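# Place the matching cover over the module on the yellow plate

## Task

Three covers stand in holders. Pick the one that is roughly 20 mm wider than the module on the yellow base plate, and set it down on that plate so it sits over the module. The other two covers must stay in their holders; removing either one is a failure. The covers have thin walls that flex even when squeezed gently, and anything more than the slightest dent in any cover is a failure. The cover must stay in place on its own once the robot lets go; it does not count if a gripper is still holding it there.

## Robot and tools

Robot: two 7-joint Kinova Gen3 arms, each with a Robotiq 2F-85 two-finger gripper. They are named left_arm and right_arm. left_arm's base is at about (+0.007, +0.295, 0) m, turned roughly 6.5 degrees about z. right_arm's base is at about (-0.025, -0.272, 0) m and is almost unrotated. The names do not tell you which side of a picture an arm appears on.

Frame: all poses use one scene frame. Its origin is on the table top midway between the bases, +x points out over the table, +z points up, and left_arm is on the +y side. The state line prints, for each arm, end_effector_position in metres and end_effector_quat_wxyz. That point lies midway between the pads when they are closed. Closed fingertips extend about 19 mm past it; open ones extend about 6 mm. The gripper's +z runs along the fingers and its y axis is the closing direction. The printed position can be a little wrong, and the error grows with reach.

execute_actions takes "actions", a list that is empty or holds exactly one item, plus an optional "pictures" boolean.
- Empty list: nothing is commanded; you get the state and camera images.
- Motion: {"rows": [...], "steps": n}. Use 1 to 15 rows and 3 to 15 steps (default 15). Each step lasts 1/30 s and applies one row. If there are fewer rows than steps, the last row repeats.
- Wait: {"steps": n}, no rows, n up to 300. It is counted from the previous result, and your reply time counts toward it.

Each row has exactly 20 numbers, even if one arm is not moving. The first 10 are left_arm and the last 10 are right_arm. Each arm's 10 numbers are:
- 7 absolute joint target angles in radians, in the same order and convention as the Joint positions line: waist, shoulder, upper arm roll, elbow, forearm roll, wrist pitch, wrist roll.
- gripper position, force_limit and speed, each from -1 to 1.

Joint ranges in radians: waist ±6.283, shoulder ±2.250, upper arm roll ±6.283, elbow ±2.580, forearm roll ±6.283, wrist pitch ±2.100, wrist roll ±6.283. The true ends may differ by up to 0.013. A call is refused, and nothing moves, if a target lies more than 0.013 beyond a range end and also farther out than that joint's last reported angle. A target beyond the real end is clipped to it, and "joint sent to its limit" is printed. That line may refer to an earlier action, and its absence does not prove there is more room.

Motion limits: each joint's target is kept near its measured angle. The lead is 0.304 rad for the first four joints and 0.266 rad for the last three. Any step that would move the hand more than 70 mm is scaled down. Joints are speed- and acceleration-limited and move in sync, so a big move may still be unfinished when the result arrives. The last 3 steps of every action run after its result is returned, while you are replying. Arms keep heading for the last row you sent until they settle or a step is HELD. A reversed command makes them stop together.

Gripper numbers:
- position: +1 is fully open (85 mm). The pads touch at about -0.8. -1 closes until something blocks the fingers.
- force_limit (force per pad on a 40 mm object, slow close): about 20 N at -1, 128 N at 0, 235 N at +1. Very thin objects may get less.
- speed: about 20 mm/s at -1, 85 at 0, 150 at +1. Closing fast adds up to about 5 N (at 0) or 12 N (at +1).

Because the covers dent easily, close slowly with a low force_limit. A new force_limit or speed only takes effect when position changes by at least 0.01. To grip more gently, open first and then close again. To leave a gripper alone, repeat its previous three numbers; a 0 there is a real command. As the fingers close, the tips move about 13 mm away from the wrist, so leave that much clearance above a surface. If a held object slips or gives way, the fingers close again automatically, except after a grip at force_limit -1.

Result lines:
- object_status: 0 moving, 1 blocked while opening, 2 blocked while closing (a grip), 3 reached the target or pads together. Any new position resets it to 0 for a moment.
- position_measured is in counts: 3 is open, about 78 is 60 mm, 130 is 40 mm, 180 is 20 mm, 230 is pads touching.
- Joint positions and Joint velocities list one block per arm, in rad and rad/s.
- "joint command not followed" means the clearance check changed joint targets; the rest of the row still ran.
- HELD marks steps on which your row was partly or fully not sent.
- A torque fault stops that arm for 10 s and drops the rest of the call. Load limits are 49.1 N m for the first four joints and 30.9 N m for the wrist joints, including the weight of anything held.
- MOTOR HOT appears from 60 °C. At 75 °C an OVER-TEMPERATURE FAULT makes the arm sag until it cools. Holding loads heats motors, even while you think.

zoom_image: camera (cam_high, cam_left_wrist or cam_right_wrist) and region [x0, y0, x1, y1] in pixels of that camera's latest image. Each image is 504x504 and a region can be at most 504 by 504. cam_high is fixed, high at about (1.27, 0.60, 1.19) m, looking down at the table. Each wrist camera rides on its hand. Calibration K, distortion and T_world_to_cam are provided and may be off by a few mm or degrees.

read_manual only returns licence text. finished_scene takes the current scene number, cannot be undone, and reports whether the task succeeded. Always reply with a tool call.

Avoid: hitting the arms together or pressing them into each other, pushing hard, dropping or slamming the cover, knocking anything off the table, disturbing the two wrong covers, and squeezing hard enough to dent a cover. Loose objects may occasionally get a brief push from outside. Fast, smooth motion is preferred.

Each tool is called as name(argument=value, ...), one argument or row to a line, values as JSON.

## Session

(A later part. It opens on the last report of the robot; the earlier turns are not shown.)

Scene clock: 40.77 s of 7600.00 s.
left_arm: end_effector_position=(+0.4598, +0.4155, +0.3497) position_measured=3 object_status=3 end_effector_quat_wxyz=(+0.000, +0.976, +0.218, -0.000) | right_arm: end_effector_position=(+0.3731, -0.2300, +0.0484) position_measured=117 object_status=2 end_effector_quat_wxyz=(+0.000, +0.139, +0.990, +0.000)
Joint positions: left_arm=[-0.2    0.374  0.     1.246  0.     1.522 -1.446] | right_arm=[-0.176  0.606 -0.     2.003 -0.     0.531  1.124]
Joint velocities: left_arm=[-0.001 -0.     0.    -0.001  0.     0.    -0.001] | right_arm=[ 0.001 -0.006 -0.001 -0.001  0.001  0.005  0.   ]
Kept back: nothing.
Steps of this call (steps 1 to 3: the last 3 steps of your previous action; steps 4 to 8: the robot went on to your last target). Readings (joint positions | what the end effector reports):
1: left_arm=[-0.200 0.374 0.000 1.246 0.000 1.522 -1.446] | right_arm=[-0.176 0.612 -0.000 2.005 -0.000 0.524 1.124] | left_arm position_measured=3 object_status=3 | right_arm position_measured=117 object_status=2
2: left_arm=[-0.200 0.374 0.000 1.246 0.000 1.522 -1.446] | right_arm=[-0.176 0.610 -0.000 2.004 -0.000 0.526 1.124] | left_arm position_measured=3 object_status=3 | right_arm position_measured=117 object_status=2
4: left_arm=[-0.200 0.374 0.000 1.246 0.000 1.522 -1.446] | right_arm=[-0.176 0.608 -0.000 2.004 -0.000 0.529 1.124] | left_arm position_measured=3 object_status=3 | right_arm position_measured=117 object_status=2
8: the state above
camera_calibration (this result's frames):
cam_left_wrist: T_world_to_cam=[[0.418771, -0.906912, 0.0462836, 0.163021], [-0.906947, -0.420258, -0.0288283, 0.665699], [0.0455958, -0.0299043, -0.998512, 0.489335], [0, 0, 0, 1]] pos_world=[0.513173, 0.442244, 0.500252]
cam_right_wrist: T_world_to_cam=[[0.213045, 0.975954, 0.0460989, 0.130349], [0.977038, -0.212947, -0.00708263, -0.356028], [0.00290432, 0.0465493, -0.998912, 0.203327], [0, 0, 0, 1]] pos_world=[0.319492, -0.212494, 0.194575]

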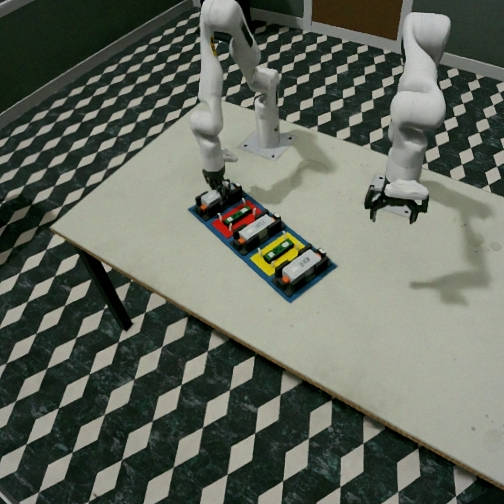

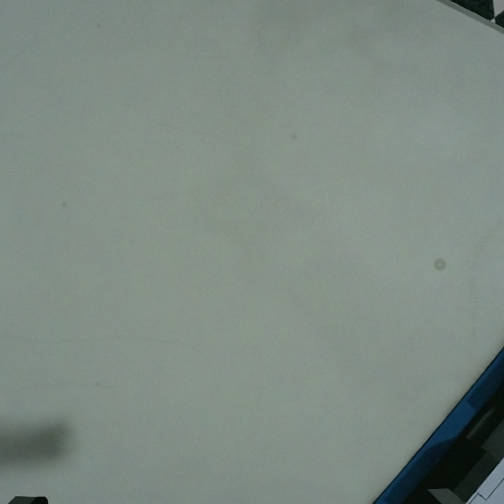

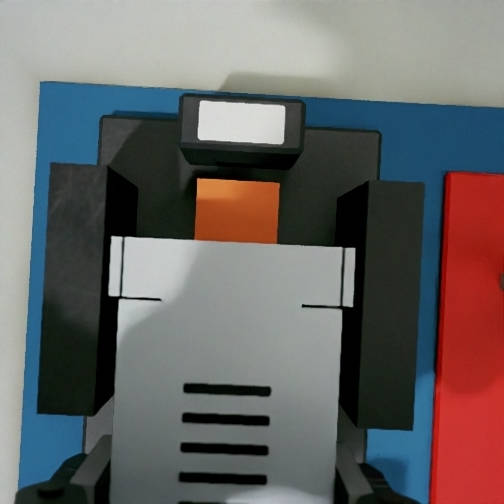

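execute_actions(
  actions=[
    {"rows": [
[-0.2, 0.374, 0.0, 1.246, 0.0, 1.522, -1.446, 1, -1, 0, -0.1761, 0.5970, 0.0, 1.9990, 0.0, 0.5315, 1.1245, 0.0635, -0.78, -1],
[-0.2, 0.374, 0.0, 1.246, 0.0, 1.522, -1.446, 1, -1, 0, -0.1761, 0.5915, 0.0, 1.9969, 0.0, 0.5318, 1.1245, 0.0635, -0.78, -1],
[-0.2, 0.374, 0.0, 1.246, 0.0, 1.522, -1.446, 1, -1, 0, -0.1761, 0.5881, 0.0, 1.9956, 0.0, 0.5321, 1.1245, 0.0635, -0.78, -1],
[-0.2, 0.374, 0.0, 1.246, 0.0, 1.522, -1.446, 1, -1, 0, -0.1761, 0.5867, 0.0, 1.9953, 0.0, 0.5339, 1.1245, 0.0635, -0.78, -1],
[-0.2, 0.374, 0.0, 1.246, 0.0, 1.522, -1.446, 1, -1, 0, -0.1761, 0.5853, 0.0, 1.9949, 0.0, 0.5356, 1.1245, 0.0635, -0.78, -1],
[-0.2, 0.374, 0.0, 1.246, 0.0, 1.522, -1.446, 1, -1, 0, -0.1761, 0.5840, 0.0, 1.9945, 0.0, 0.5373, 1.1245, 0.0635, -0.78, -1],
[-0.2, 0.374, 0.0, 1.246, 0.0, 1.522, -1.446, 1, -1, 0, -0.1761, 0.5826, 0.0, 1.9941, 0.0, 0.5391, 1.1245, 0.0635, -0.78, -1],
[-0.2, 0.374, 0.0, 1.246, 0.0, 1.522, -1.446, 1, -1, 0, -0.1761, 0.5813, 0.0, 1.9937, 0.0, 0.5408, 1.1245, 0.0635, -0.78, -1],
[-0.2, 0.374, 0.0, 1.246, 0.0, 1.522, -1.446, 1, -1, 0, -0.1761, 0.5800, 0.0, 1.9933, 0.0, 0.5425, 1.1245, 0.0635, -0.78, -1],
[-0.2, 0.374, 0.0, 1.246, 0.0, 1.522, -1.446, 1, -1, 0, -0.1761, 0.5786, 0.0, 1.9929, 0.0, 0.5443, 1.1245, 0.0635, -0.78, -1],
[-0.2, 0.374, 0.0, 1.246, 0.0, 1.522, -1.446, 1, -1, 0, -0.1761, 0.5773, 0.0, 1.9926, 0.0, 0.5460, 1.1245, 0.0635, -0.78, -1],
[-0.2, 0.374, 0.0, 1.246, 0.0, 1.522, -1.446, 1, -1, 0, -0.1761, 0.5759, 0.0, 1.9921, 0.0, 0.5477, 1.1245, 0.0635, -0.78, -1],
[-0.2, 0.374, 0.0, 1.246, 0.0, 1.522, -1.446, 1, -1, 0, -0.1761, 0.5746, 0.0, 1.9917, 0.0, 0.5495, 1.1245, 0.0635, -0.78, -1],
[-0.2, 0.374, 0.0, 1.246, 0.0, 1.522, -1.446, 1, -1, 0, -0.1761, 0.5733, 0.0, 1.9913, 0.0, 0.5512, 1.1245, 0.0635, -0.78, -1],
[-0.2, 0.374, 0.0, 1.246, 0.0, 1.522, -1.446, 1, -1, 0, -0.1761, 0.5719, 0.0, 1.9909, 0.0, 0.5530, 1.1245, 0.0635, -0.78, -1]
], "steps": 15},
  ],
)

execute_actions(
  actions=[
    {"rows": [
[-0.2, 0.374, 0.0, 1.246, 0.0, 1.522, -1.446, 1, -1, 0, -0.1761, 0.5706, 0.0, 1.9905, 0.0, 0.5547, 1.1245, 0.0635, -0.78, -1],
[-0.2, 0.374, 0.0, 1.246, 0.0, 1.522, -1.446, 1, -1, 0, -0.1761, 0.5693, 0.0, 1.9901, 0.0, 0.5564, 1.1245, 0.0635, -0.78, -1],
[-0.2, 0.374, 0.0, 1.246, 0.0, 1.522, -1.446, 1, -1, 0, -0.1761, 0.5679, 0.0, 1.9897, 0.0, 0.5582, 1.1245, 0.0635, -0.78, -1],
[-0.2, 0.374, 0.0, 1.246, 0.0, 1.522, -1.446, 1, -1, 0, -0.1761, 0.5666, 0.0, 1.9893, 0.0, 0.5599, 1.1245, 0.0635, -0.78, -1],
[-0.2, 0.374, 0.0, 1.246, 0.0, 1.522, -1.446, 1, -1, 0, -0.1761, 0.5653, 0.0, 1.9888, 0.0, 0.5617, 1.1245, 0.0635, -0.78, -1],
[-0.2, 0.374, 0.0, 1.246, 0.0, 1.522, -1.446, 1, -1, 0, -0.1761, 0.5640, 0.0, 1.9884, 0.0, 0.5634, 1.1245, 0.0635, -0.78, -1],
[-0.2, 0.374, 0.0, 1.246, 0.0, 1.522, -1.446, 1, -1, 0, -0.1761, 0.5626, 0.0, 1.9880, 0.0, 0.5652, 1.1245, 0.0635, -0.78, -1],
[-0.2, 0.374, 0.0, 1.246, 0.0, 1.522, -1.446, 1, -1, 0, -0.1761, 0.5613, 0.0, 1.9875, 0.0, 0.5669, 1.1245, 0.0635, -0.78, -1],
[-0.2, 0.374, 0.0, 1.246, 0.0, 1.522, -1.446, 1, -1, 0, -0.1761, 0.5600, 0.0, 1.9871, 0.0, 0.5687, 1.1245, 0.0635, -0.78, -1]
], "steps": 15},
  ],
  pictures=true,
)

Scene clock: 42.07 s of 7600.00 s.
left_arm: end_effector_position=(+0.4598, +0.4155, +0.3497) position_measured=3 object_status=3 end_effector_quat_wxyz=(+0.000, +0.976, +0.218, -0.000) | right_arm: end_effector_position=(+0.3731, -0.2300, +0.0526) position_measured=117 object_status=2 end_effector_quat_wxyz=(+0.001, +0.139, +0.990, +0.000)
Joint positions: left_arm=[-0.2    0.374  0.     1.246  0.     1.522 -1.446] | right_arm=[-0.176  0.597 -0.     2.001 -0.     0.543  1.124]
Joint velocities: left_arm=[-0.     0.     0.     0.001  0.    -0.001  0.001] | right_arm=[-0.    -0.04  -0.002 -0.012  0.     0.051  0.   ]
Steps of this call (steps 1 to 15: the robot went on to your last target; steps 16 to 27: nothing new was sent; steps 28 to 39: the first 12 steps of this action). Readings (joint positions | what the end effector reports):
28: left_arm=[-0.200 0.374 0.000 1.246 0.000 1.522 -1.446] | right_arm=[-0.176 0.607 -0.000 2.003 -0.000 0.531 1.124] | left_arm position_measured=3 object_status=3 | right_arm position_measured=117 object_status=2
29: left_arm=[-0.200 0.374 0.000 1.246 0.000 1.522 -1.446] | right_arm=[-0.176 0.607 -0.000 2.003 -0.000 0.531 1.124] | left_arm position_measured=3 object_status=3 | right_arm position_measured=117 object_status=2
31: left_arm=[-0.200 0.374 0.000 1.246 0.000 1.522 -1.446] | right_arm=[-0.176 0.605 -0.000 2.003 -0.000 0.532 1.124] | left_arm position_measured=3 object_status=3 | right_arm position_measured=117 object_status=2
35: left_arm=[-0.200 0.374 0.000 1.246 0.000 1.522 -1.446] | right_arm=[-0.176 0.602 -0.000 2.002 -0.000 0.536 1.124] | left_arm position_measured=3 object_status=3 | right_arm position_measured=117 object_status=2
39: the state above

Scene clock: 42.57 s of 7600.00 s.
left_arm: end_effector_position=(+0.4598, +0.4155, +0.3497) position_measured=3 object_status=3 end_effector_quat_wxyz=(+0.000, +0.976, +0.218, -0.000) | right_arm: end_effector_position=(+0.3762, -0.2297, +0.0640) position_measured=117 object_status=2 end_effector_quat_wxyz=(+0.005, +0.139, +0.990, +0.001)
Joint positions: left_arm=[-0.2    0.374  0.     1.246  0.     1.522 -1.446] | right_arm=[-0.176  0.572  0.     1.992  0.     0.568  1.124]
Joint velocities: left_arm=[ 0.     0.001 -0.001  0.001 -0.     0.001  0.   ] | right_arm=[ 0.    -0.111  0.002 -0.073 -0.002  0.01   0.002]
Steps of this call (steps 1 to 3: the last 3 steps of your previous action; steps 4 to 15: the first 12 steps of this action). Readings (joint positions | what the end effector reports):
4: left_arm=[-0.200 0.374 0.000 1.246 0.000 1.522 -1.446] | right_arm=[-0.176 0.591 -0.000 1.999 -0.000 0.550 1.124] | left_arm position_measured=3 object_status=3 | right_arm position_measured=117 object_status=2
5: left_arm=[-0.200 0.374 0.000 1.246 0.000 1.522 -1.446] | right_arm=[-0.176 0.590 -0.000 1.999 -0.000 0.552 1.124] | left_arm position_measured=3 object_status=3 | right_arm position_measured=117 object_status=2
7: left_arm=[-0.200 0.374 -0.000 1.246 0.000 1.522 -1.446] | right_arm=[-0.176 0.587 -0.000 1.998 -0.000 0.555 1.124] | left_arm position_measured=3 object_status=3 | right_arm position_measured=117 object_status=2
11: left_arm=[-0.200 0.374 0.000 1.246 0.000 1.522 -1.446] | right_arm=[-0.176 0.581 -0.000 1.996 -0.000 0.562 1.124] | left_arm position_measured=3 object_status=3 | right_arm position_measured=117 object_status=2
15: the state above
camera_calibration (this result's frames):
cam_left_wrist: T_world_to_cam=[[0.41877, -0.906912, 0.0462837, 0.163021], [-0.906947, -0.420257, -0.0288284, 0.665699], [0.0455959, -0.0299044, -0.998512, 0.489335], [0, 0, 0, 1]] pos_world=[0.513173, 0.442244, 0.500253]
cam_right_wrist: T_world_to_cam=[[0.2126, 0.975895, 0.0492957, 0.128593], [0.977065, -0.212936, 0.00160565, -0.359438], [0.0120638, 0.0478237, -0.998783, 0.215674], [0, 0, 0, 1]] pos_world=[0.321253, -0.212345, 0.20965]

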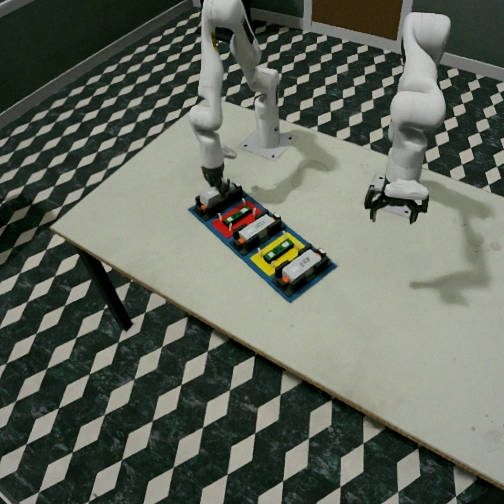

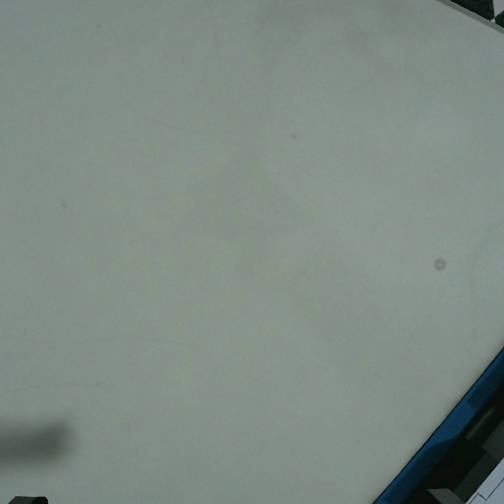

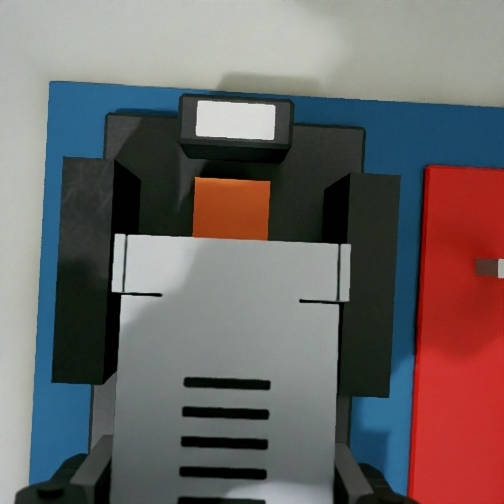

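execute_actions(
  actions=[
    {"rows": [
[-0.2, 0.374, 0.0, 1.246, 0.0, 1.522, -1.446, 1, -1, 0, -0.1761, 0.4580, 0.0, 1.9377, 0.0, 0.7458, 1.1245, 0.0635, -0.78, -1],
[-0.2, 0.374, 0.0, 1.246, 0.0, 1.522, -1.446, 1, -1, 0, -0.1761, 0.4580, 0.0, 1.9377, 0.0, 0.7458, 1.1245, 0.0635, -0.78, -1],
[-0.2, 0.374, 0.0, 1.246, 0.0, 1.522, -1.446, 1, -1, 0, -0.1761, 0.4580, 0.0, 1.9377, 0.0, 0.7458, 1.1245, 0.0635, -0.78, -1],
[-0.2, 0.374, 0.0, 1.246, 0.0, 1.522, -1.446, 1, -1, 0, -0.1761, 0.4580, 0.0, 1.9377, 0.0, 0.7458, 1.1245, 0.0635, -0.78, -1],
[-0.2, 0.374, 0.0, 1.246, 0.0, 1.522, -1.446, 1, -1, 0, -0.1761, 0.4580, 0.0, 1.9377, 0.0, 0.7458, 1.1245, 0.0635, -0.78, -1],
[-0.2, 0.374, 0.0, 1.246, 0.0, 1.522, -1.446, 1, -1, 0, -0.1761, 0.4580, 0.0, 1.9377, 0.0, 0.7458, 1.1245, 0.0635, -0.78, -1],
[-0.2, 0.374, 0.0, 1.246, 0.0, 1.522, -1.446, 1, -1, 0, -0.1761, 0.4580, 0.0, 1.9377, 0.0, 0.7458, 1.1245, 0.0635, -0.78, -1],
[-0.2, 0.374, 0.0, 1.246, 0.0, 1.522, -1.446, 1, -1, 0, -0.1761, 0.4580, 0.0, 1.9377, 0.0, 0.7458, 1.1245, 0.0635, -0.78, -1],
[-0.2, 0.374, 0.0, 1.246, 0.0, 1.522, -1.446, 1, -1, 0, -0.1761, 0.4580, 0.0, 1.9377, 0.0, 0.7458, 1.1245, 0.0635, -0.78, -1],
[-0.2, 0.374, 0.0, 1.246, 0.0, 1.522, -1.446, 1, -1, 0, -0.1771, 0.4587, 0.0, 1.9362, 0.0, 0.7466, 1.1235, 0.0635, -0.78, -1],
[-0.2, 0.374, 0.0, 1.246, 0.0, 1.522, -1.446, 1, -1, 0, -0.1799, 0.4610, 0.0, 1.9317, 0.0, 0.7488, 1.1207, 0.0635, -0.78, -1],
[-0.2, 0.374, 0.0, 1.246, 0.0, 1.522, -1.446, 1, -1, 0, -0.1847, 0.4647, 0.0, 1.9242, 0.0, 0.7526, 1.1159, 0.0635, -0.78, -1],
[-0.2, 0.374, 0.0, 1.246, 0.0, 1.522, -1.446, 1, -1, 0, -0.1913, 0.4699, 0.0, 1.9138, 0.0, 0.7578, 1.1093, 0.0635, -0.78, -1],
[-0.2, 0.374, 0.0, 1.246, 0.0, 1.522, -1.446, 1, -1, 0, -0.1996, 0.4765, 0.0, 1.9007, 0.0, 0.7644, 1.1010, 0.0635, -0.78, -1],
[-0.2, 0.374, 0.0, 1.246, 0.0, 1.522, -1.446, 1, -1, 0, -0.2098, 0.4844, 0.0, 1.8847, 0.0, 0.7724, 1.0908, 0.0635, -0.78, -1]
], "steps": 15},
  ],
)

execute_actions(
  actions=[
    {"rows": [
[-0.2, 0.374, 0.0, 1.246, 0.0, 1.522, -1.446, 1, -1, 0, -0.2216, 0.4937, 0.0, 1.8662, 0.0, 0.7817, 1.0790, 0.0635, -0.78, -1],
[-0.2, 0.374, 0.0, 1.246, 0.0, 1.522, -1.446, 1, -1, 0, -0.2350, 0.5041, 0.0, 1.8451, 0.0, 0.7923, 1.0656, 0.0635, -0.78, -1],
[-0.2, 0.374, 0.0, 1.246, 0.0, 1.522, -1.446, 1, -1, 0, -0.2497, 0.5157, 0.0, 1.8218, 0.0, 0.8039, 1.0508, 0.0635, -0.78, -1],
[-0.2, 0.374, 0.0, 1.246, 0.0, 1.522, -1.446, 1, -1, 0, -0.2659, 0.5284, 0.0, 1.7964, 0.0, 0.8167, 1.0346, 0.0635, -0.78, -1],
[-0.2, 0.374, 0.0, 1.246, 0.0, 1.522, -1.446, 1, -1, 0, -0.2833, 0.5421, 0.0, 1.7690, 0.0, 0.8305, 1.0172, 0.0635, -0.78, -1],
[-0.2, 0.374, 0.0, 1.246, 0.0, 1.522, -1.446, 1, -1, 0, -0.3019, 0.5566, 0.0, 1.7399, 0.0, 0.8451, 0.9987, 0.0635, -0.78, -1],
[-0.2, 0.374, 0.0, 1.246, 0.0, 1.522, -1.446, 1, -1, 0, -0.3213, 0.5719, 0.0, 1.7092, 0.0, 0.8604, 0.9793, 0.0635, -0.78, -1],
[-0.2, 0.374, 0.0, 1.246, 0.0, 1.522, -1.446, 1, -1, 0, -0.3416, 0.5878, 0.0, 1.6773, 0.0, 0.8764, 0.9590, 0.0635, -0.78, -1],
[-0.2, 0.374, 0.0, 1.246, 0.0, 1.522, -1.446, 1, -1, 0, -0.3625, 0.6042, 0.0, 1.6444, 0.0, 0.8930, 0.9381, 0.0635, -0.78, -1],
[-0.2, 0.374, 0.0, 1.246, 0.0, 1.522, -1.446, 1, -1, 0, -0.3839, 0.6210, 0.0, 1.6107, 0.0, 0.9099, 0.9166, 0.0635, -0.78, -1],
[-0.2, 0.374, 0.0, 1.246, 0.0, 1.522, -1.446, 1, -1, 0, -0.4057, 0.6380, 0.0, 1.5765, 0.0, 0.9270, 0.8949, 0.0635, -0.78, -1],
[-0.2, 0.374, 0.0, 1.246, 0.0, 1.522, -1.446, 1, -1, 0, -0.4276, 0.6552, 0.0, 1.5420, 0.0, 0.9444, 0.8730, 0.0635, -0.78, -1],
[-0.2, 0.374, 0.0, 1.246, 0.0, 1.522, -1.446, 1, -1, 0, -0.4495, 0.6724, 0.0, 1.5075, 0.0, 0.9617, 0.8510, 0.0635, -0.78, -1],
[-0.2, 0.374, 0.0, 1.246, 0.0, 1.522, -1.446, 1, -1, 0, -0.4713, 0.6894, 0.0, 1.4733, 0.0, 0.9788, 0.8293, 0.0635, -0.78, -1],
[-0.2, 0.374, 0.0, 1.246, 0.0, 1.522, -1.446, 1, -1, 0, -0.4927, 0.7062, 0.0, 1.4396, 0.0, 0.9957, 0.8078, 0.0635, -0.78, -1]
], "steps": 15},
  ],
)

execute_actions(
  actions=[
    {"rows": [
[-0.2, 0.374, 0.0, 1.246, 0.0, 1.522, -1.446, 1, -1, 0, -0.5136, 0.7226, 0.0, 1.4067, 0.0, 1.0123, 0.7869, 0.0635, -0.78, -1],
[-0.2, 0.374, 0.0, 1.246, 0.0, 1.522, -1.446, 1, -1, 0, -0.5339, 0.7385, 0.0, 1.3748, 0.0, 1.0283, 0.7666, 0.0635, -0.78, -1],
[-0.2, 0.374, 0.0, 1.246, 0.0, 1.522, -1.446, 1, -1, 0, -0.5534, 0.7538, 0.0, 1.3442, 0.0, 1.0436, 0.7472, 0.0635, -0.78, -1],
[-0.2, 0.374, 0.0, 1.246, 0.0, 1.522, -1.446, 1, -1, 0, -0.5719, 0.7683, 0.0, 1.3150, 0.0, 1.0582, 0.7287, 0.0635, -0.78, -1],
[-0.2, 0.374, 0.0, 1.246, 0.0, 1.522, -1.446, 1, -1, 0, -0.5893, 0.7820, 0.0, 1.2876, 0.0, 1.0720, 0.7113, 0.0635, -0.78, -1],
[-0.2, 0.374, 0.0, 1.246, 0.0, 1.522, -1.446, 1, -1, 0, -0.6055, 0.7947, 0.0, 1.2622, 0.0, 1.0848, 0.6951, 0.0635, -0.78, -1],
[-0.2, 0.374, 0.0, 1.246, 0.0, 1.522, -1.446, 1, -1, 0, -0.6202, 0.8063, 0.0, 1.2389, 0.0, 1.0964, 0.6803, 0.0635, -0.78, -1],
[-0.2, 0.374, 0.0, 1.246, 0.0, 1.522, -1.446, 1, -1, 0, -0.6336, 0.8167, 0.0, 1.2178, 0.0, 1.1070, 0.6669, 0.0635, -0.78, -1],
[-0.2, 0.374, 0.0, 1.246, 0.0, 1.522, -1.446, 1, -1, 0, -0.6454, 0.8260, 0.0, 1.1993, 0.0, 1.1163, 0.6551, 0.0635, -0.78, -1],
[-0.2, 0.374, 0.0, 1.246, 0.0, 1.522, -1.446, 1, -1, 0, -0.6556, 0.8339, 0.0, 1.1833, 0.0, 1.1243, 0.6449, 0.0635, -0.78, -1],
[-0.2, 0.374, 0.0, 1.246, 0.0, 1.522, -1.446, 1, -1, 0, -0.6639, 0.8405, 0.0, 1.1702, 0.0, 1.1309, 0.6366, 0.0635, -0.78, -1],
[-0.2, 0.374, 0.0, 1.246, 0.0, 1.522, -1.446, 1, -1, 0, -0.6705, 0.8457, 0.0, 1.1598, 0.0, 1.1361, 0.6300, 0.0635, -0.78, -1],
[-0.2, 0.374, 0.0, 1.246, 0.0, 1.522, -1.446, 1, -1, 0, -0.6753, 0.8494, 0.0, 1.1523, 0.0, 1.1399, 0.6252, 0.0635, -0.78, -1],
[-0.2, 0.374, 0.0, 1.246, 0.0, 1.522, -1.446, 1, -1, 0, -0.6781, 0.8517, 0.0, 1.1478, 0.0, 1.1421, 0.6224, 0.0635, -0.78, -1],
[-0.2, 0.374, 0.0, 1.246, 0.0, 1.522, -1.446, 1, -1, 0, -0.6791, 0.8524, 0.0, 1.1463, 0.0, 1.1429, 0.6214, 0.0635, -0.78, -1]
], "steps": 15},
  ],
)

execute_actions(
  actions=[
    {"steps": 14},
  ],
  pictures=true,
)

Scene clock: 46.87 s of 7600.00 s.
left_arm: end_effector_position=(+0.4598, +0.4155, +0.3497) position_measured=3 object_status=3 end_effector_quat_wxyz=(+0.000, +0.976, +0.218, -0.000) | right_arm: end_effector_position=(+0.3732, -0.2292, +0.1184) position_measured=117 object_status=2 end_effector_quat_wxyz=(-0.002, +0.138, +0.990, -0.001)
Joint positions: left_arm=[-0.2    0.374  0.     1.246  0.     1.522 -1.446] | right_arm=[-0.179  0.463  0.     1.935  0.     0.746  1.123]
Joint velocities: left_arm=[ 0.     0.    -0.    -0.    -0.     0.001 -0.001] | right_arm=[-0.061  0.017  0.005 -0.089  0.004  0.064 -0.05 ]
Steps of this call (steps 1 to 3: the last 3 steps of your previous action; steps 4 to 30: the robot went on to your last target; steps 31 to 90: nothing new was sent; then 0.90 s passed at rest; steps 91 to 102: the first 12 steps of this action). Readings (joint positions | what the end effector reports):
91: left_arm=[-0.200 0.374 0.000 1.246 0.000 1.522 -1.446] | right_arm=[-0.175 0.559 0.001 1.987 0.000 0.571 1.124] | left_arm position_measured=3 object_status=3 | right_arm position_measured=117 object_status=2
92: left_arm=[-0.200 0.374 0.000 1.246 0.000 1.522 -1.446] | right_arm=[-0.175 0.552 0.001 1.985 0.000 0.580 1.124] | left_arm position_measured=3 object_status=3 | right_arm position_measured=117 object_status=2
94: left_arm=[-0.200 0.374 0.000 1.246 0.000 1.522 -1.446] | right_arm=[-0.175 0.522 0.001 1.972 0.000 0.625 1.124] | left_arm position_measured=3 object_status=3 | right_arm position_measured=117 object_status=2
98: left_arm=[-0.200 0.374 0.000 1.246 0.000 1.522 -1.446] | right_arm=[-0.176 0.469 0.000 1.942 -0.000 0.729 1.124] | left_arm position_measured=3 object_status=3 | right_arm position_measured=117 object_status=2
102: the state above

Scene clock: 47.37 s of 7600.00 s.
left_arm: end_effector_position=(+0.4598, +0.4155, +0.3497) position_measured=3 object_status=3 end_effector_quat_wxyz=(+0.000, +0.976, +0.218, -0.000) | right_arm: end_effector_position=(+0.4287, -0.1466, +0.1217) position_measured=117 object_status=2 end_effector_quat_wxyz=(-0.000, +0.138, +0.990, -0.001)
Joint positions: left_arm=[-0.2    0.374  0.     1.246  0.     1.522 -1.446] | right_arm=[-0.332  0.581  0.001  1.694  0.     0.868  0.97 ]
Joint velocities: left_arm=[ 0.001 -0.     0.001 -0.     0.    -0.     0.001] | right_arm=[-0.512  0.401 -0.    -0.818 -0.     0.407 -0.52 ]
Steps of this call (steps 1 to 3: the last 3 steps of your previous action; steps 4 to 15: the first 12 steps of this action). Readings (joint positions | what the end effector reports):
4: left_arm=[-0.200 0.374 0.000 1.246 0.000 1.522 -1.446] | right_arm=[-0.195 0.474 0.001 1.910 0.000 0.760 1.107] | left_arm position_measured=3 object_status=3 | right_arm position_measured=117 object_status=2
5: left_arm=[-0.200 0.374 0.000 1.246 0.000 1.522 -1.446] | right_arm=[-0.202 0.480 0.001 1.899 0.000 0.765 1.100] | left_arm position_measured=3 object_status=3 | right_arm position_measured=117 object_status=2
7: left_arm=[-0.200 0.374 0.000 1.246 0.000 1.522 -1.446] | right_arm=[-0.220 0.493 0.001 1.872 0.000 0.779 1.083] | left_arm position_measured=3 object_status=3 | right_arm position_measured=117 object_status=2
11: left_arm=[-0.200 0.374 0.000 1.246 0.000 1.522 -1.446] | right_arm=[-0.269 0.531 0.001 1.795 0.000 0.818 1.034] | left_arm position_measured=3 object_status=3 | right_arm position_measured=117 object_status=2
15: the state above

Scene clock: 47.87 s of 7600.00 s.
left_arm: end_effector_position=(+0.4598, +0.4155, +0.3497) position_measured=3 object_status=3 end_effector_quat_wxyz=(+0.000, +0.976, +0.218, -0.000) | right_arm: end_effector_position=(+0.4676, +0.0235, +0.1217) position_measured=117 object_status=2 end_effector_quat_wxyz=(+0.000, +0.139, +0.990, +0.000)
Joint positions: left_arm=[-0.2    0.374  0.     1.246  0.     1.522 -1.446] | right_arm=[-0.592  0.785  0.     1.281  0.     1.075  0.707]
Joint velocities: left_arm=[-0.    -0.    -0.    -0.001 -0.    -0.001  0.001] | right_arm=[-0.508  0.397 -0.001 -0.8   -0.003  0.401 -0.51 ]
Steps of this call (steps 1 to 3: the last 3 steps of your previous action; steps 4 to 15: the first 12 steps of this action). Readings (joint positions | what the end effector reports):
4: left_arm=[-0.200 0.374 0.000 1.246 0.000 1.522 -1.446] | right_arm=[-0.402 0.635 0.000 1.583 0.000 0.923 0.899] | left_arm position_measured=3 object_status=3 | right_arm position_measured=117 object_status=2
5: left_arm=[-0.200 0.374 0.000 1.246 0.000 1.522 -1.446] | right_arm=[-0.419 0.649 0.000 1.555 0.000 0.937 0.882] | left_arm position_measured=3 object_status=3 | right_arm position_measured=117 object_status=2
7: left_arm=[-0.200 0.374 0.000 1.246 0.000 1.522 -1.446] | right_arm=[-0.454 0.676 0.000 1.500 0.000 0.965 0.846] | left_arm position_measured=3 object_status=3 | right_arm position_measured=117 object_status=2
11: left_arm=[-0.200 0.374 0.000 1.246 0.000 1.522 -1.446] | right_arm=[-0.523 0.731 0.000 1.390 0.000 1.020 0.777] | left_arm position_measured=3 object_status=3 | right_arm position_measured=117 object_status=2
15: the state above

Scene clock: 48.33 s of 7600.00 s.
left_arm: end_effector_position=(+0.4598, +0.4155, +0.3497) position_measured=3 object_status=3 end_effector_quat_wxyz=(+0.000, +0.976, +0.218, -0.000) | right_arm: end_effector_position=(+0.4628, +0.0826, +0.1205) position_measured=117 object_status=2 end_effector_quat_wxyz=(+0.000, +0.139, +0.990, +0.000)
Joint positions: left_arm=[-0.2    0.374  0.     1.246  0.     1.522 -1.446] | right_arm=[-0.678  0.851 -0.     1.147 -0.     1.143  0.622]
Joint velocities: left_arm=[-0.    -0.     0.    -0.    -0.    -0.001  0.001] | right_arm=[-0.008  0.01   0.001 -0.003 -0.     0.001 -0.   ]
Kept back: nothing.
Steps of this call (steps 1 to 3: the last 3 steps of your previous action; steps 4 to 14: the robot went on to your last target). Readings (joint positions | what the end effector reports):
1: left_arm=[-0.200 0.374 0.000 1.246 0.000 1.522 -1.446] | right_arm=[-0.609 0.798 0.000 1.255 0.000 1.088 0.691] | left_arm position_measured=3 object_status=3 | right_arm position_measured=117 object_status=2
2: left_arm=[-0.200 0.374 0.000 1.246 0.000 1.522 -1.446] | right_arm=[-0.625 0.810 -0.000 1.230 -0.000 1.100 0.675] | left_arm position_measured=3 object_status=3 | right_arm position_measured=117 object_status=2
4: left_arm=[-0.200 0.374 0.000 1.246 0.000 1.522 -1.446] | right_arm=[-0.651 0.830 -0.001 1.189 -0.001 1.121 0.648] | left_arm position_measured=3 object_status=3 | right_arm position_measured=117 object_status=2
8: left_arm=[-0.200 0.374 -0.000 1.246 0.000 1.522 -1.446] | right_arm=[-0.674 0.847 -0.002 1.151 -0.001 1.141 0.623] | left_arm position_measured=3 object_status=3 | right_arm position_measured=117 object_status=2
14: the state above
camera_calibration (this result's frames):
cam_left_wrist: T_world_to_cam=[[0.418771, -0.906912, 0.0462837, 0.163021], [-0.906947, -0.420258, -0.0288286, 0.665699], [0.0455961, -0.0299043, -0.998512, 0.489335], [0, 0, 0, 1]] pos_world=[0.513173, 0.442244, 0.500253]
cam_right_wrist: T_world_to_cam=[[0.213678, 0.975811, 0.0462071, -0.197501], [0.976901, -0.21356, -0.00753336, -0.376383], [0.00251688, 0.0467495, -0.998903, 0.2607], [0, 0, 0, 1]] pos_world=[0.409235, 0.100155, 0.266705]

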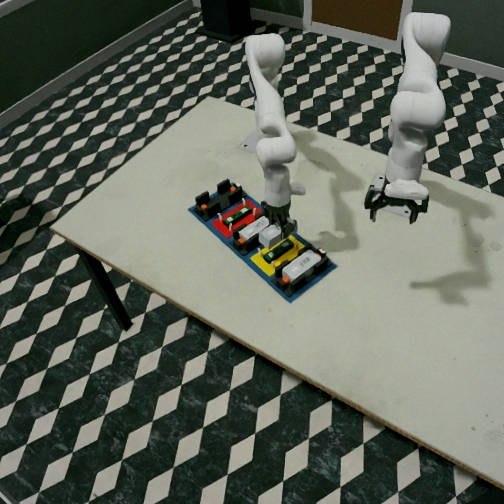

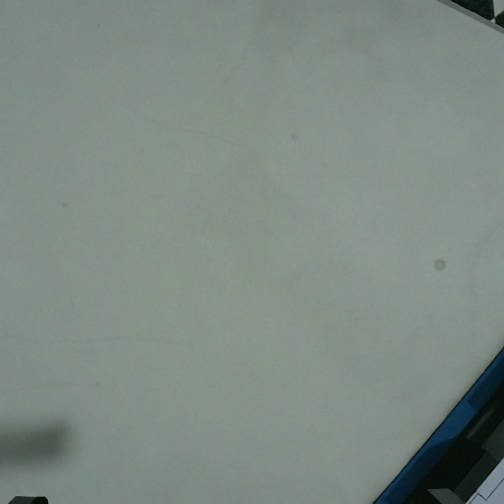

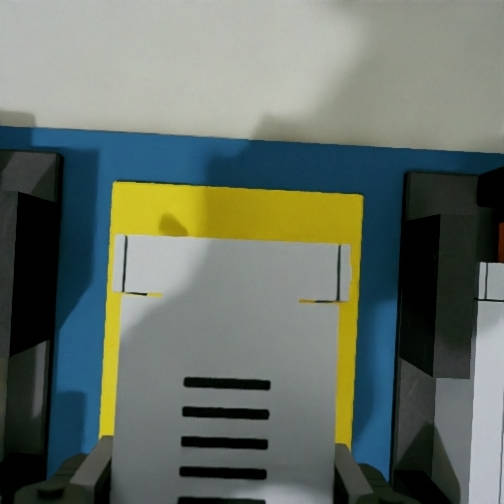

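execute_actions(
  actions=[],
)

Scene clock: 49.13 s of 7600.00 s.
left_arm: end_effector_position=(+0.4598, +0.4155, +0.3497) position_measured=3 object_status=3 end_effector_quat_wxyz=(+0.000, +0.976, +0.218, -0.000) | right_arm: end_effector_position=(+0.4625, +0.0830, +0.1200) position_measured=117 object_status=2 end_effector_quat_wxyz=(-0.000, +0.139, +0.990, -0.000)
Joint positions: left_arm=[-0.2    0.374  0.     1.246  0.     1.522 -1.446] | right_arm=[-0.679  0.852  0.     1.146  0.     1.143  0.621]
Joint velocities: left_arm=[ 0.     0.    -0.    -0.002 -0.    -0.     0.001] | right_arm=[ 0.     0.001 -0.002  0.001 -0.    -0.    -0.001]
Kept back: nothing.
Steps of this call (steps 1 to 24: the robot went on to your last target). Readings (joint positions | what the end effector reports):
1: left_arm=[-0.200 0.374 0.000 1.246 0.000 1.522 -1.446] | right_arm=[-0.679 0.852 -0.000 1.147 -0.000 1.143 0.621] | left_arm position_measured=3 object_status=3 | right_arm position_measured=117 object_status=2
2: left_arm=[-0.200 0.374 0.000 1.246 0.000 1.522 -1.446] | right_arm=[-0.679 0.852 -0.000 1.146 -0.000 1.143 0.621] | left_arm position_measured=3 object_status=3 | right_arm position_measured=117 object_status=2
4: left_arm=[-0.200 0.374 0.000 1.246 0.000 1.522 -1.446] | right_arm=[-0.679 0.852 -0.000 1.146 -0.000 1.143 0.621] | left_arm position_measured=3 object_status=3 | right_arm position_measured=117 object_status=2
8: left_arm=[-0.200 0.374 0.000 1.246 0.000 1.522 -1.446] | right_arm=[-0.679 0.852 -0.000 1.146 -0.000 1.143 0.621] | left_arm position_measured=3 object_status=3 | right_arm position_measured=117 object_status=2
24: the state above
camera_calibration (this result's frames):
cam_left_wrist: T_world_to_cam=[[0.41877, -0.906912, 0.0462838, 0.163021], [-0.906947, -0.420258, -0.0288285, 0.665699], [0.045596, -0.0299044, -0.998512, 0.489335], [0, 0, 0, 1]] pos_world=[0.513173, 0.442244, 0.500253]
cam_right_wrist: T_world_to_cam=[[0.213028, 0.975983, 0.0455746, -0.197381], [0.977044, -0.212886, -0.00799046, -0.376069], [0.00190366, 0.0462306, -0.998929, 0.260511], [0, 0, 0, 1]] pos_world=[0.408988, 0.100537, 0.266223]

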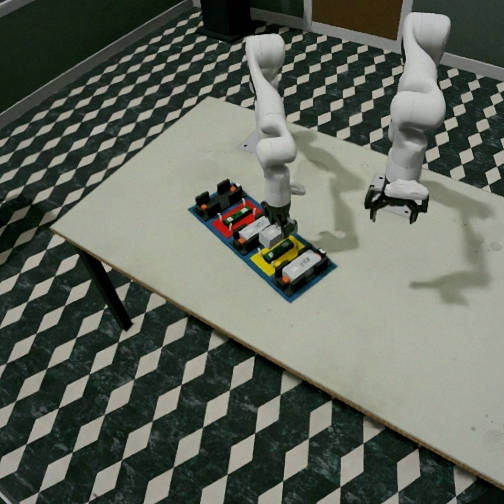

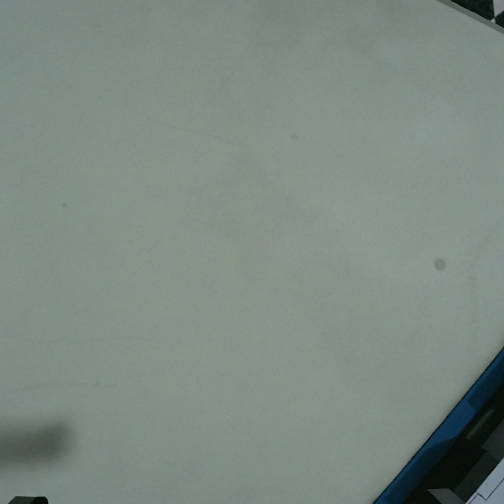

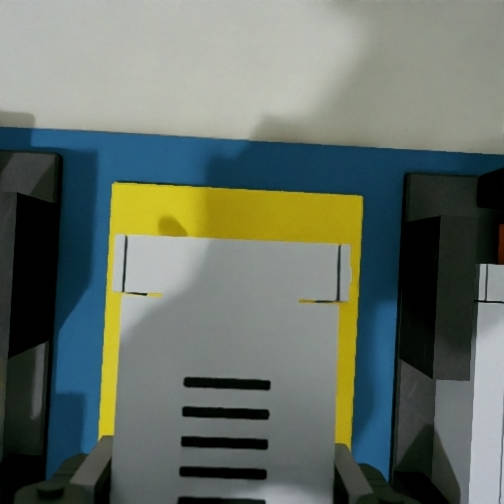

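zoom_image(
  camera="cam_high",
  region=[180, 160, 350, 310],
)

Region (180, 160, 350, 310) of cam_high's 504x504 image, scaled by 2.965, with more detail than that image has; it fills the top 445 rows of this view, and the rest is white.

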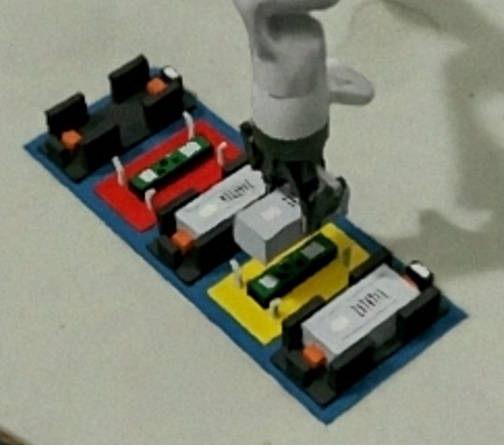

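execute_actions(
  actions=[
    {"rows": [[-0.2, 0.374, 0.0, 1.246, 0.0, 1.522, -1.446, 1, -1, 0, -0.6791, 0.9058, 0.0, 1.1922, 0.0, 1.0436, 0.6214, 0.0635, -0.78, -1]], "steps": 15},
  ],
)

execute_actions(
  actions=[
    {"steps": 10},
  ],
  pictures=true,
)

Scene clock: 50.67 s of 7600.00 s.
left_arm: end_effector_position=(+0.4598, +0.4155, +0.3497) position_measured=3 object_status=3 end_effector_quat_wxyz=(+0.000, +0.976, +0.218, -0.000) | right_arm: end_effector_position=(+0.4625, +0.0830, +0.0755) position_measured=117 object_status=2 end_effector_quat_wxyz=(+0.000, +0.139, +0.990, +0.000)
Joint positions: left_arm=[-0.2    0.374  0.     1.246  0.     1.522 -1.446] | right_arm=[-0.679  0.905 -0.     1.192  0.     1.044  0.621]
Joint velocities: left_arm=[-0.001 -0.001  0.     0.002 -0.    -0.001  0.   ] | right_arm=[-0.001  0.01   0.001  0.003 -0.001 -0.01  -0.001]
Steps of this call (steps 1 to 15: the robot went on to your last target; steps 16 to 34: nothing new was sent; steps 35 to 46: the first 12 steps of this action). Readings (joint positions | what the end effector reports):
35: left_arm=[-0.200 0.374 0.000 1.246 0.000 1.522 -1.446] | right_arm=[-0.679 0.854 0.000 1.147 -0.000 1.141 0.621] | left_arm position_measured=3 object_status=3 | right_arm position_measured=117 object_status=2
36: left_arm=[-0.200 0.374 0.000 1.246 0.000 1.522 -1.446] | right_arm=[-0.679 0.859 0.000 1.150 -0.000 1.132 0.621] | left_arm position_measured=3 object_status=3 | right_arm position_measured=117 object_status=2
38: left_arm=[-0.200 0.374 0.000 1.246 0.000 1.522 -1.446] | right_arm=[-0.679 0.882 0.000 1.169 -0.000 1.090 0.621] | left_arm position_measured=3 object_status=3 | right_arm position_measured=117 object_status=2
42: left_arm=[-0.200 0.374 0.000 1.246 0.000 1.522 -1.446] | right_arm=[-0.679 0.903 -0.000 1.191 0.000 1.049 0.621] | left_arm position_measured=3 object_status=3 | right_arm position_measured=117 object_status=2
46: the state above

Scene clock: 51.00 s of 7600.00 s.
left_arm: end_effector_position=(+0.4598, +0.4155, +0.3497) position_measured=3 object_status=3 end_effector_quat_wxyz=(+0.000, +0.976, +0.218, -0.000) | right_arm: end_effector_position=(+0.4625, +0.0830, +0.0750) position_measured=117 object_status=2 end_effector_quat_wxyz=(+0.000, +0.139, +0.990, +0.000)
Joint positions: left_arm=[-0.2    0.374  0.     1.246  0.     1.522 -1.446] | right_arm=[-0.679  0.906 -0.     1.192  0.     1.044  0.621]
Joint velocities: left_arm=[-0.002 -0.     0.001  0.     0.     0.001  0.   ] | right_arm=[ 0.001 -0.     0.001 -0.    -0.001 -0.001 -0.   ]
Kept back: nothing.
Steps of this call (steps 1 to 3: the last 3 steps of your previous action; steps 4 to 10: the robot went on to your last target). Readings (joint positions | what the end effector reports):
1: left_arm=[-0.200 0.374 0.000 1.246 0.000 1.522 -1.446] | right_arm=[-0.679 0.905 -0.000 1.192 0.000 1.044 0.621] | left_arm position_measured=3 object_status=3 | right_arm position_measured=117 object_status=2
2: left_arm=[-0.200 0.374 0.000 1.246 0.000 1.522 -1.446] | right_arm=[-0.679 0.905 -0.000 1.192 0.000 1.044 0.621] | left_arm position_measured=3 object_status=3 | right_arm position_measured=117 object_status=2
4: left_arm=[-0.200 0.374 0.000 1.246 0.000 1.522 -1.446] | right_arm=[-0.679 0.906 -0.000 1.192 0.000 1.044 0.621] | left_arm position_measured=3 object_status=3 | right_arm position_measured=117 object_status=2
8: left_arm=[-0.200 0.374 0.000 1.246 0.000 1.522 -1.446] | right_arm=[-0.679 0.906 -0.000 1.192 0.000 1.044 0.621] | left_arm position_measured=3 object_status=3 | right_arm position_measured=117 object_status=2
10: the state above
camera_calibration (this result's frames):
cam_left_wrist: T_world_to_cam=[[0.41877, -0.906912, 0.0462838, 0.163021], [-0.906947, -0.420258, -0.0288285, 0.665699], [0.045596, -0.0299044, -0.998512, 0.489335], [0, 0, 0, 1]] pos_world=[0.513173, 0.442244, 0.500253]
cam_right_wrist: T_world_to_cam=[[0.213026, 0.975982, 0.0455894, -0.195325], [0.977045, -0.212886, -0.00797829, -0.376424], [0.00191866, 0.0462425, -0.998928, 0.215553], [0, 0, 0, 1]] pos_world=[0.408979, 0.100531, 0.221224]

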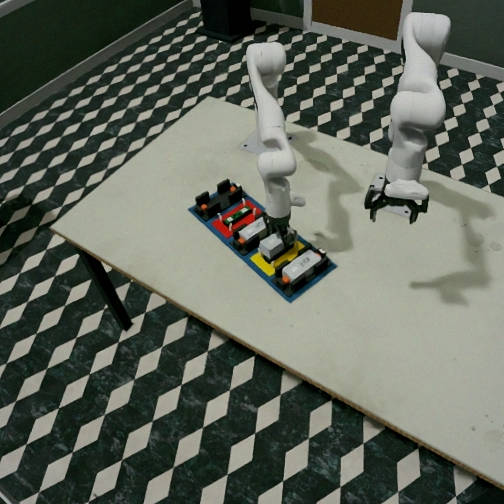

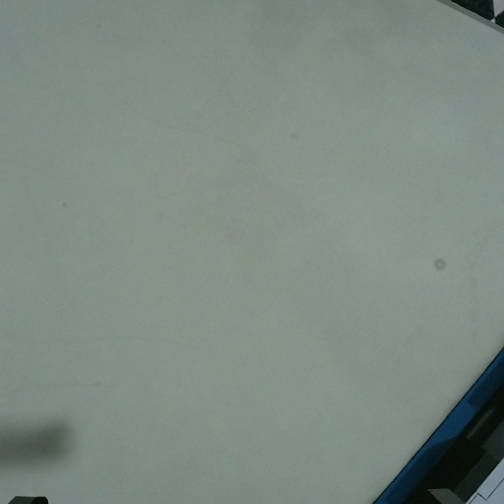

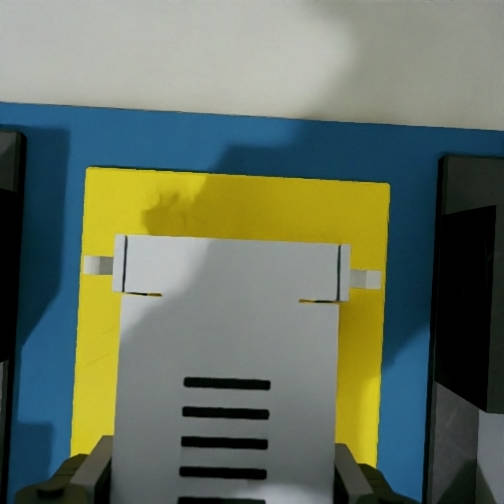

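zoom_image(
  camera="cam_right_wrist",
  region=[60, 150, 410, 320],
)

Region (60, 150, 410, 320) of cam_right_wrist's 504x504 image, scaled by 1.440; it fills the top 245 rows of this view, and the rest is white.

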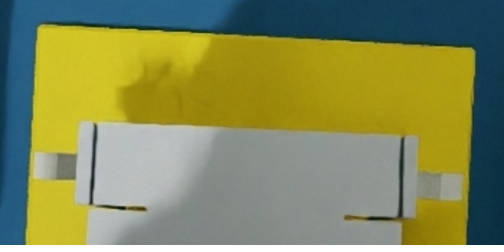

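zoom_image(
  camera="cam_right_wrist",
  region=[60, 300, 400, 504],
)

Region (60, 300, 400, 504) of cam_right_wrist's 504x504 image, scaled by 1.482; it fills the top 302 rows of this view, and the rest is white.

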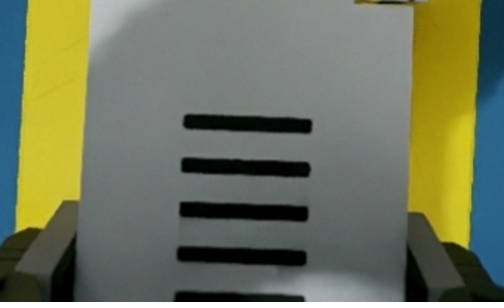

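zoom_image(
  camera="cam_right_wrist",
  region=[60, 160, 140, 300],
)

zoom_image(
  camera="cam_right_wrist",
  region=[320, 170, 400, 310],
)

zoom_image(
  camera="cam_right_wrist",
  region=[60, 330, 140, 470],
)

zoom_image(
  camera="cam_right_wrist",
  region=[320, 340, 400, 480],
)

Region (60, 160, 140, 300) of cam_right_wrist's 504x504 image, scaled by 3.600; it fills the left 288 columns of this view, and the rest is white.

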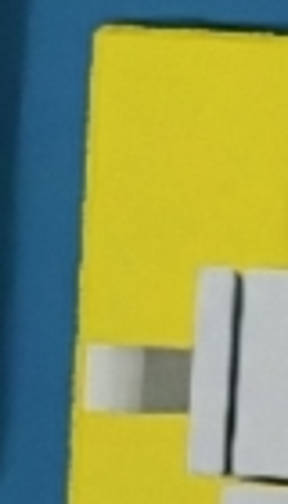

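Region (320, 170, 400, 310) of cam_right_wrist's 504x504 image, scaled by 3.600; it fills the left 288 columns of this view, and the rest is white.

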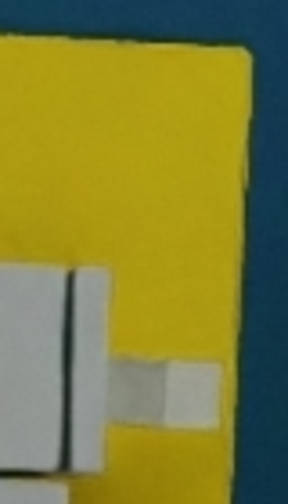

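Region (60, 330, 140, 470) of cam_right_wrist's 504x504 image, scaled by 3.600; it fills the left 288 columns of this view, and the rest is white.

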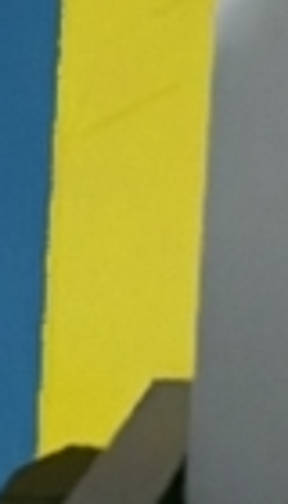

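Region (320, 340, 400, 480) of cam_right_wrist's 504x504 image, scaled by 3.600; it fills the left 288 columns of this view, and the rest is white.

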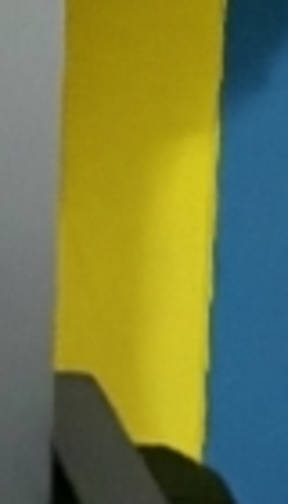

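zoom_image(
  camera="cam_high",
  region=[230, 200, 340, 295],
)

Region (230, 200, 340, 295) of cam_high's 504x504 image, scaled by 4.582, with more detail than that image has; it fills the top 435 rows of this view, and the rest is white.

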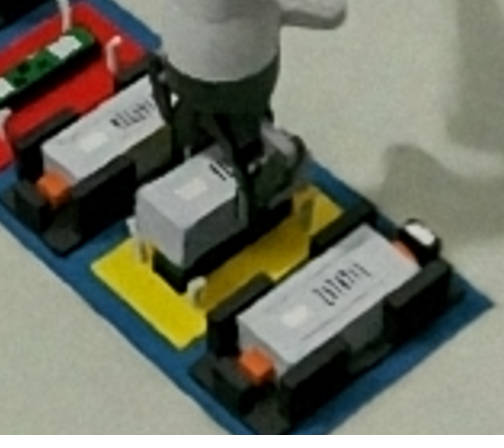

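execute_actions(
  actions=[
    {"rows": [[-0.2, 0.374, 0.0, 1.246, 0.0, 1.522, -1.446, 1, -1, 0, -0.6522, 0.9350, 0.0, 1.1297, -0.0580, 1.1165, 0.6677, 0.0635, -0.78, -1]], "steps": 15},
  ],
)

execute_actions(
  actions=[
    {"steps": 10},
  ],
  pictures=true,
)

Scene clock: 57.57 s of 7600.00 s.
left_arm: end_effector_position=(+0.4598, +0.4155, +0.3497) position_measured=3 object_status=3 end_effector_quat_wxyz=(+0.000, +0.976, +0.218, -0.000) | right_arm: end_effector_position=(+0.4623, +0.0833, +0.0754) position_measured=117 object_status=2 end_effector_quat_wxyz=(-0.032, +0.142, +0.989, +0.005)
Joint positions: left_arm=[-0.2    0.374  0.     1.246  0.     1.522 -1.446] | right_arm=[-0.653  0.934 -0.     1.13  -0.058  1.116  0.667]
Joint velocities: left_arm=[ 0.002 -0.001 -0.     0.    -0.    -0.001 -0.001] | right_arm=[ 0.007  0.009  0.001 -0.01  -0.004  0.008  0.004]
Steps of this call (steps 1 to 15: the robot went on to your last target; steps 16 to 90: nothing new was sent; then 3.17 s passed at rest; steps 91 to 102: the first 12 steps of this action). Readings (joint positions | what the end effector reports):
91: left_arm=[-0.200 0.374 -0.000 1.246 0.000 1.522 -1.446] | right_arm=[-0.678 0.907 -0.000 1.191 -0.001 1.045 0.622] | left_arm position_measured=3 object_status=3 | right_arm position_measured=117 object_status=2
92: left_arm=[-0.200 0.374 0.000 1.246 0.000 1.522 -1.446] | right_arm=[-0.676 0.910 -0.001 1.185 -0.005 1.051 0.626] | left_arm position_measured=3 object_status=3 | right_arm position_measured=117 object_status=2
94: left_arm=[-0.200 0.374 0.000 1.246 0.000 1.522 -1.446] | right_arm=[-0.665 0.922 -0.001 1.161 -0.028 1.079 0.643] | left_arm position_measured=3 object_status=3 | right_arm position_measured=117 object_status=2
98: left_arm=[-0.200 0.374 -0.000 1.246 0.000 1.522 -1.446] | right_arm=[-0.654 0.932 0.001 1.134 -0.055 1.113 0.666] | left_arm position_measured=3 object_status=3 | right_arm position_measured=117 object_status=2
102: the state above

Scene clock: 57.90 s of 7600.00 s.
left_arm: end_effector_position=(+0.4598, +0.4155, +0.3497) position_measured=3 object_status=3 end_effector_quat_wxyz=(+0.000, +0.976, +0.218, -0.000) | right_arm: end_effector_position=(+0.4625, +0.0830, +0.0750) position_measured=117 object_status=2 end_effector_quat_wxyz=(-0.032, +0.142, +0.989, +0.005)
Joint positions: left_arm=[-0.2    0.374  0.     1.246  0.     1.522 -1.446] | right_arm=[-0.652  0.935  0.     1.13  -0.058  1.116  0.668]
Joint velocities: left_arm=[-0.001 -0.    -0.001  0.    -0.    -0.     0.   ] | right_arm=[ 0.001 -0.001  0.002 -0.    -0.001  0.     0.   ]
Kept back: nothing.
Steps of this call (steps 1 to 3: the last 3 steps of your previous action; steps 4 to 10: the robot went on to your last target). Readings (joint positions | what the end effector reports):
1: left_arm=[-0.200 0.374 0.000 1.246 0.000 1.522 -1.446] | right_arm=[-0.653 0.934 0.000 1.130 -0.058 1.116 0.667] | left_arm position_measured=3 object_status=3 | right_arm position_measured=117 object_status=2
2: left_arm=[-0.200 0.374 0.000 1.246 0.000 1.522 -1.446] | right_arm=[-0.653 0.934 0.000 1.130 -0.058 1.116 0.668] | left_arm position_measured=3 object_status=3 | right_arm position_measured=117 object_status=2
4: left_arm=[-0.200 0.374 0.000 1.246 0.000 1.522 -1.446] | right_arm=[-0.652 0.935 0.000 1.130 -0.058 1.116 0.668] | left_arm position_measured=3 object_status=3 | right_arm position_measured=117 object_status=2
8: left_arm=[-0.200 0.374 0.000 1.246 0.000 1.522 -1.446] | right_arm=[-0.652 0.935 0.000 1.130 -0.058 1.116 0.668] | left_arm position_measured=3 object_status=3 | right_arm position_measured=117 object_status=2
10: the state above
camera_calibration (this result's frames):
cam_left_wrist: T_world_to_cam=[[0.41877, -0.906912, 0.0462838, 0.163021], [-0.906947, -0.420258, -0.0288284, 0.665699], [0.045596, -0.0299045, -0.998512, 0.489335], [0, 0, 0, 1]] pos_world=[0.513173, 0.442244, 0.500253]
cam_right_wrist: T_world_to_cam=[[0.222885, 0.973582, 0.0496088, -0.199988], [0.972996, -0.219041, -0.0728048, -0.369169], [-0.060015, 0.0644963, -0.996112, 0.242472], [0, 0, 0, 1]] pos_world=[0.418326, 0.0982031, 0.224573]

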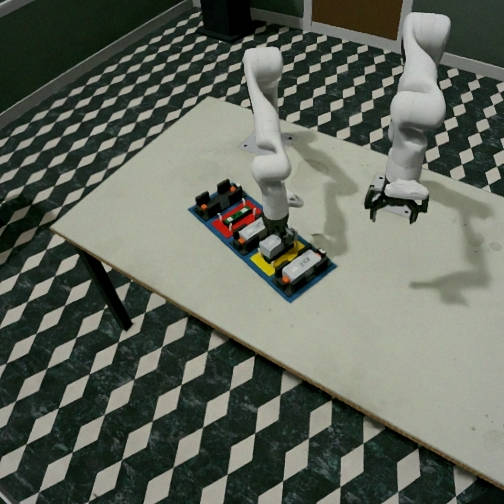

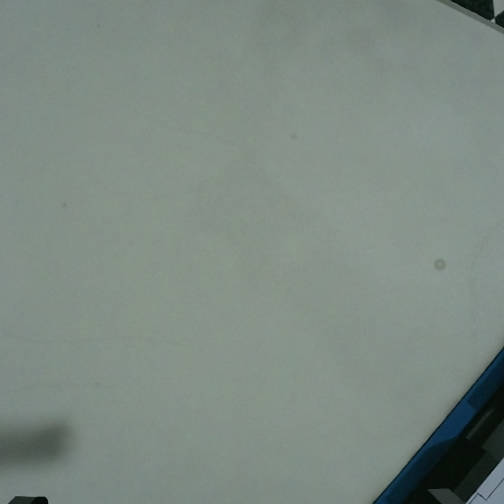

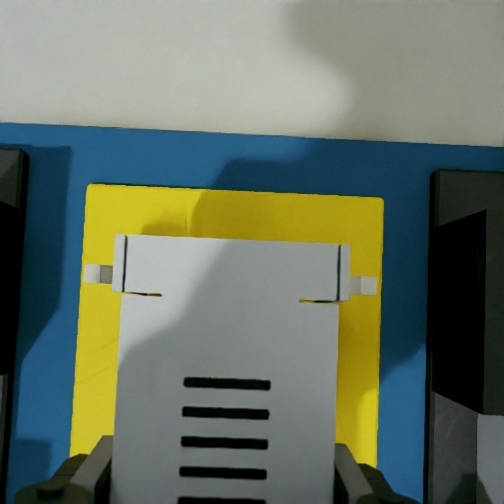

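zoom_image(
  camera="cam_right_wrist",
  region=[60, 170, 140, 310],
)

zoom_image(
  camera="cam_right_wrist",
  region=[320, 180, 400, 320],
)

zoom_image(
  camera="cam_right_wrist",
  region=[60, 330, 140, 470],
)

zoom_image(
  camera="cam_right_wrist",
  region=[320, 340, 400, 480],
)

Region (60, 170, 140, 310) of cam_right_wrist's 504x504 image, scaled by 3.600; it fills the left 288 columns of this view, and the rest is white.

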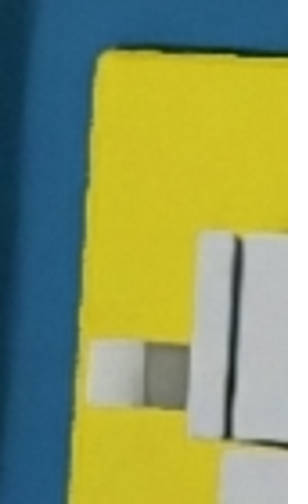

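Region (320, 180, 400, 320) of cam_right_wrist's 504x504 image, scaled by 3.600; it fills the left 288 columns of this view, and the rest is white.

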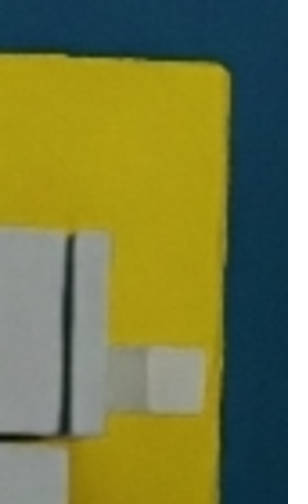

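Region (60, 330, 140, 470) of cam_right_wrist's 504x504 image, scaled by 3.600; it fills the left 288 columns of this view, and the rest is white.

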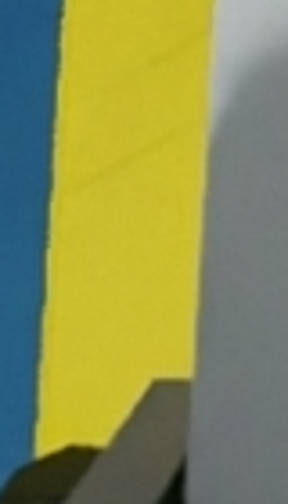

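Region (320, 340, 400, 480) of cam_right_wrist's 504x504 image, scaled by 3.600; it fills the left 288 columns of this view, and the rest is white.

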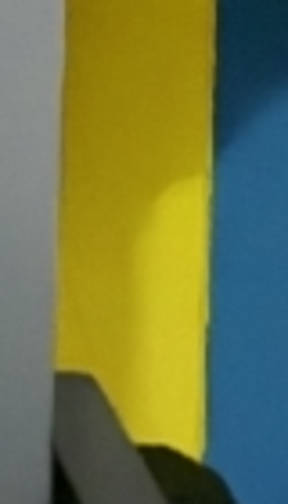

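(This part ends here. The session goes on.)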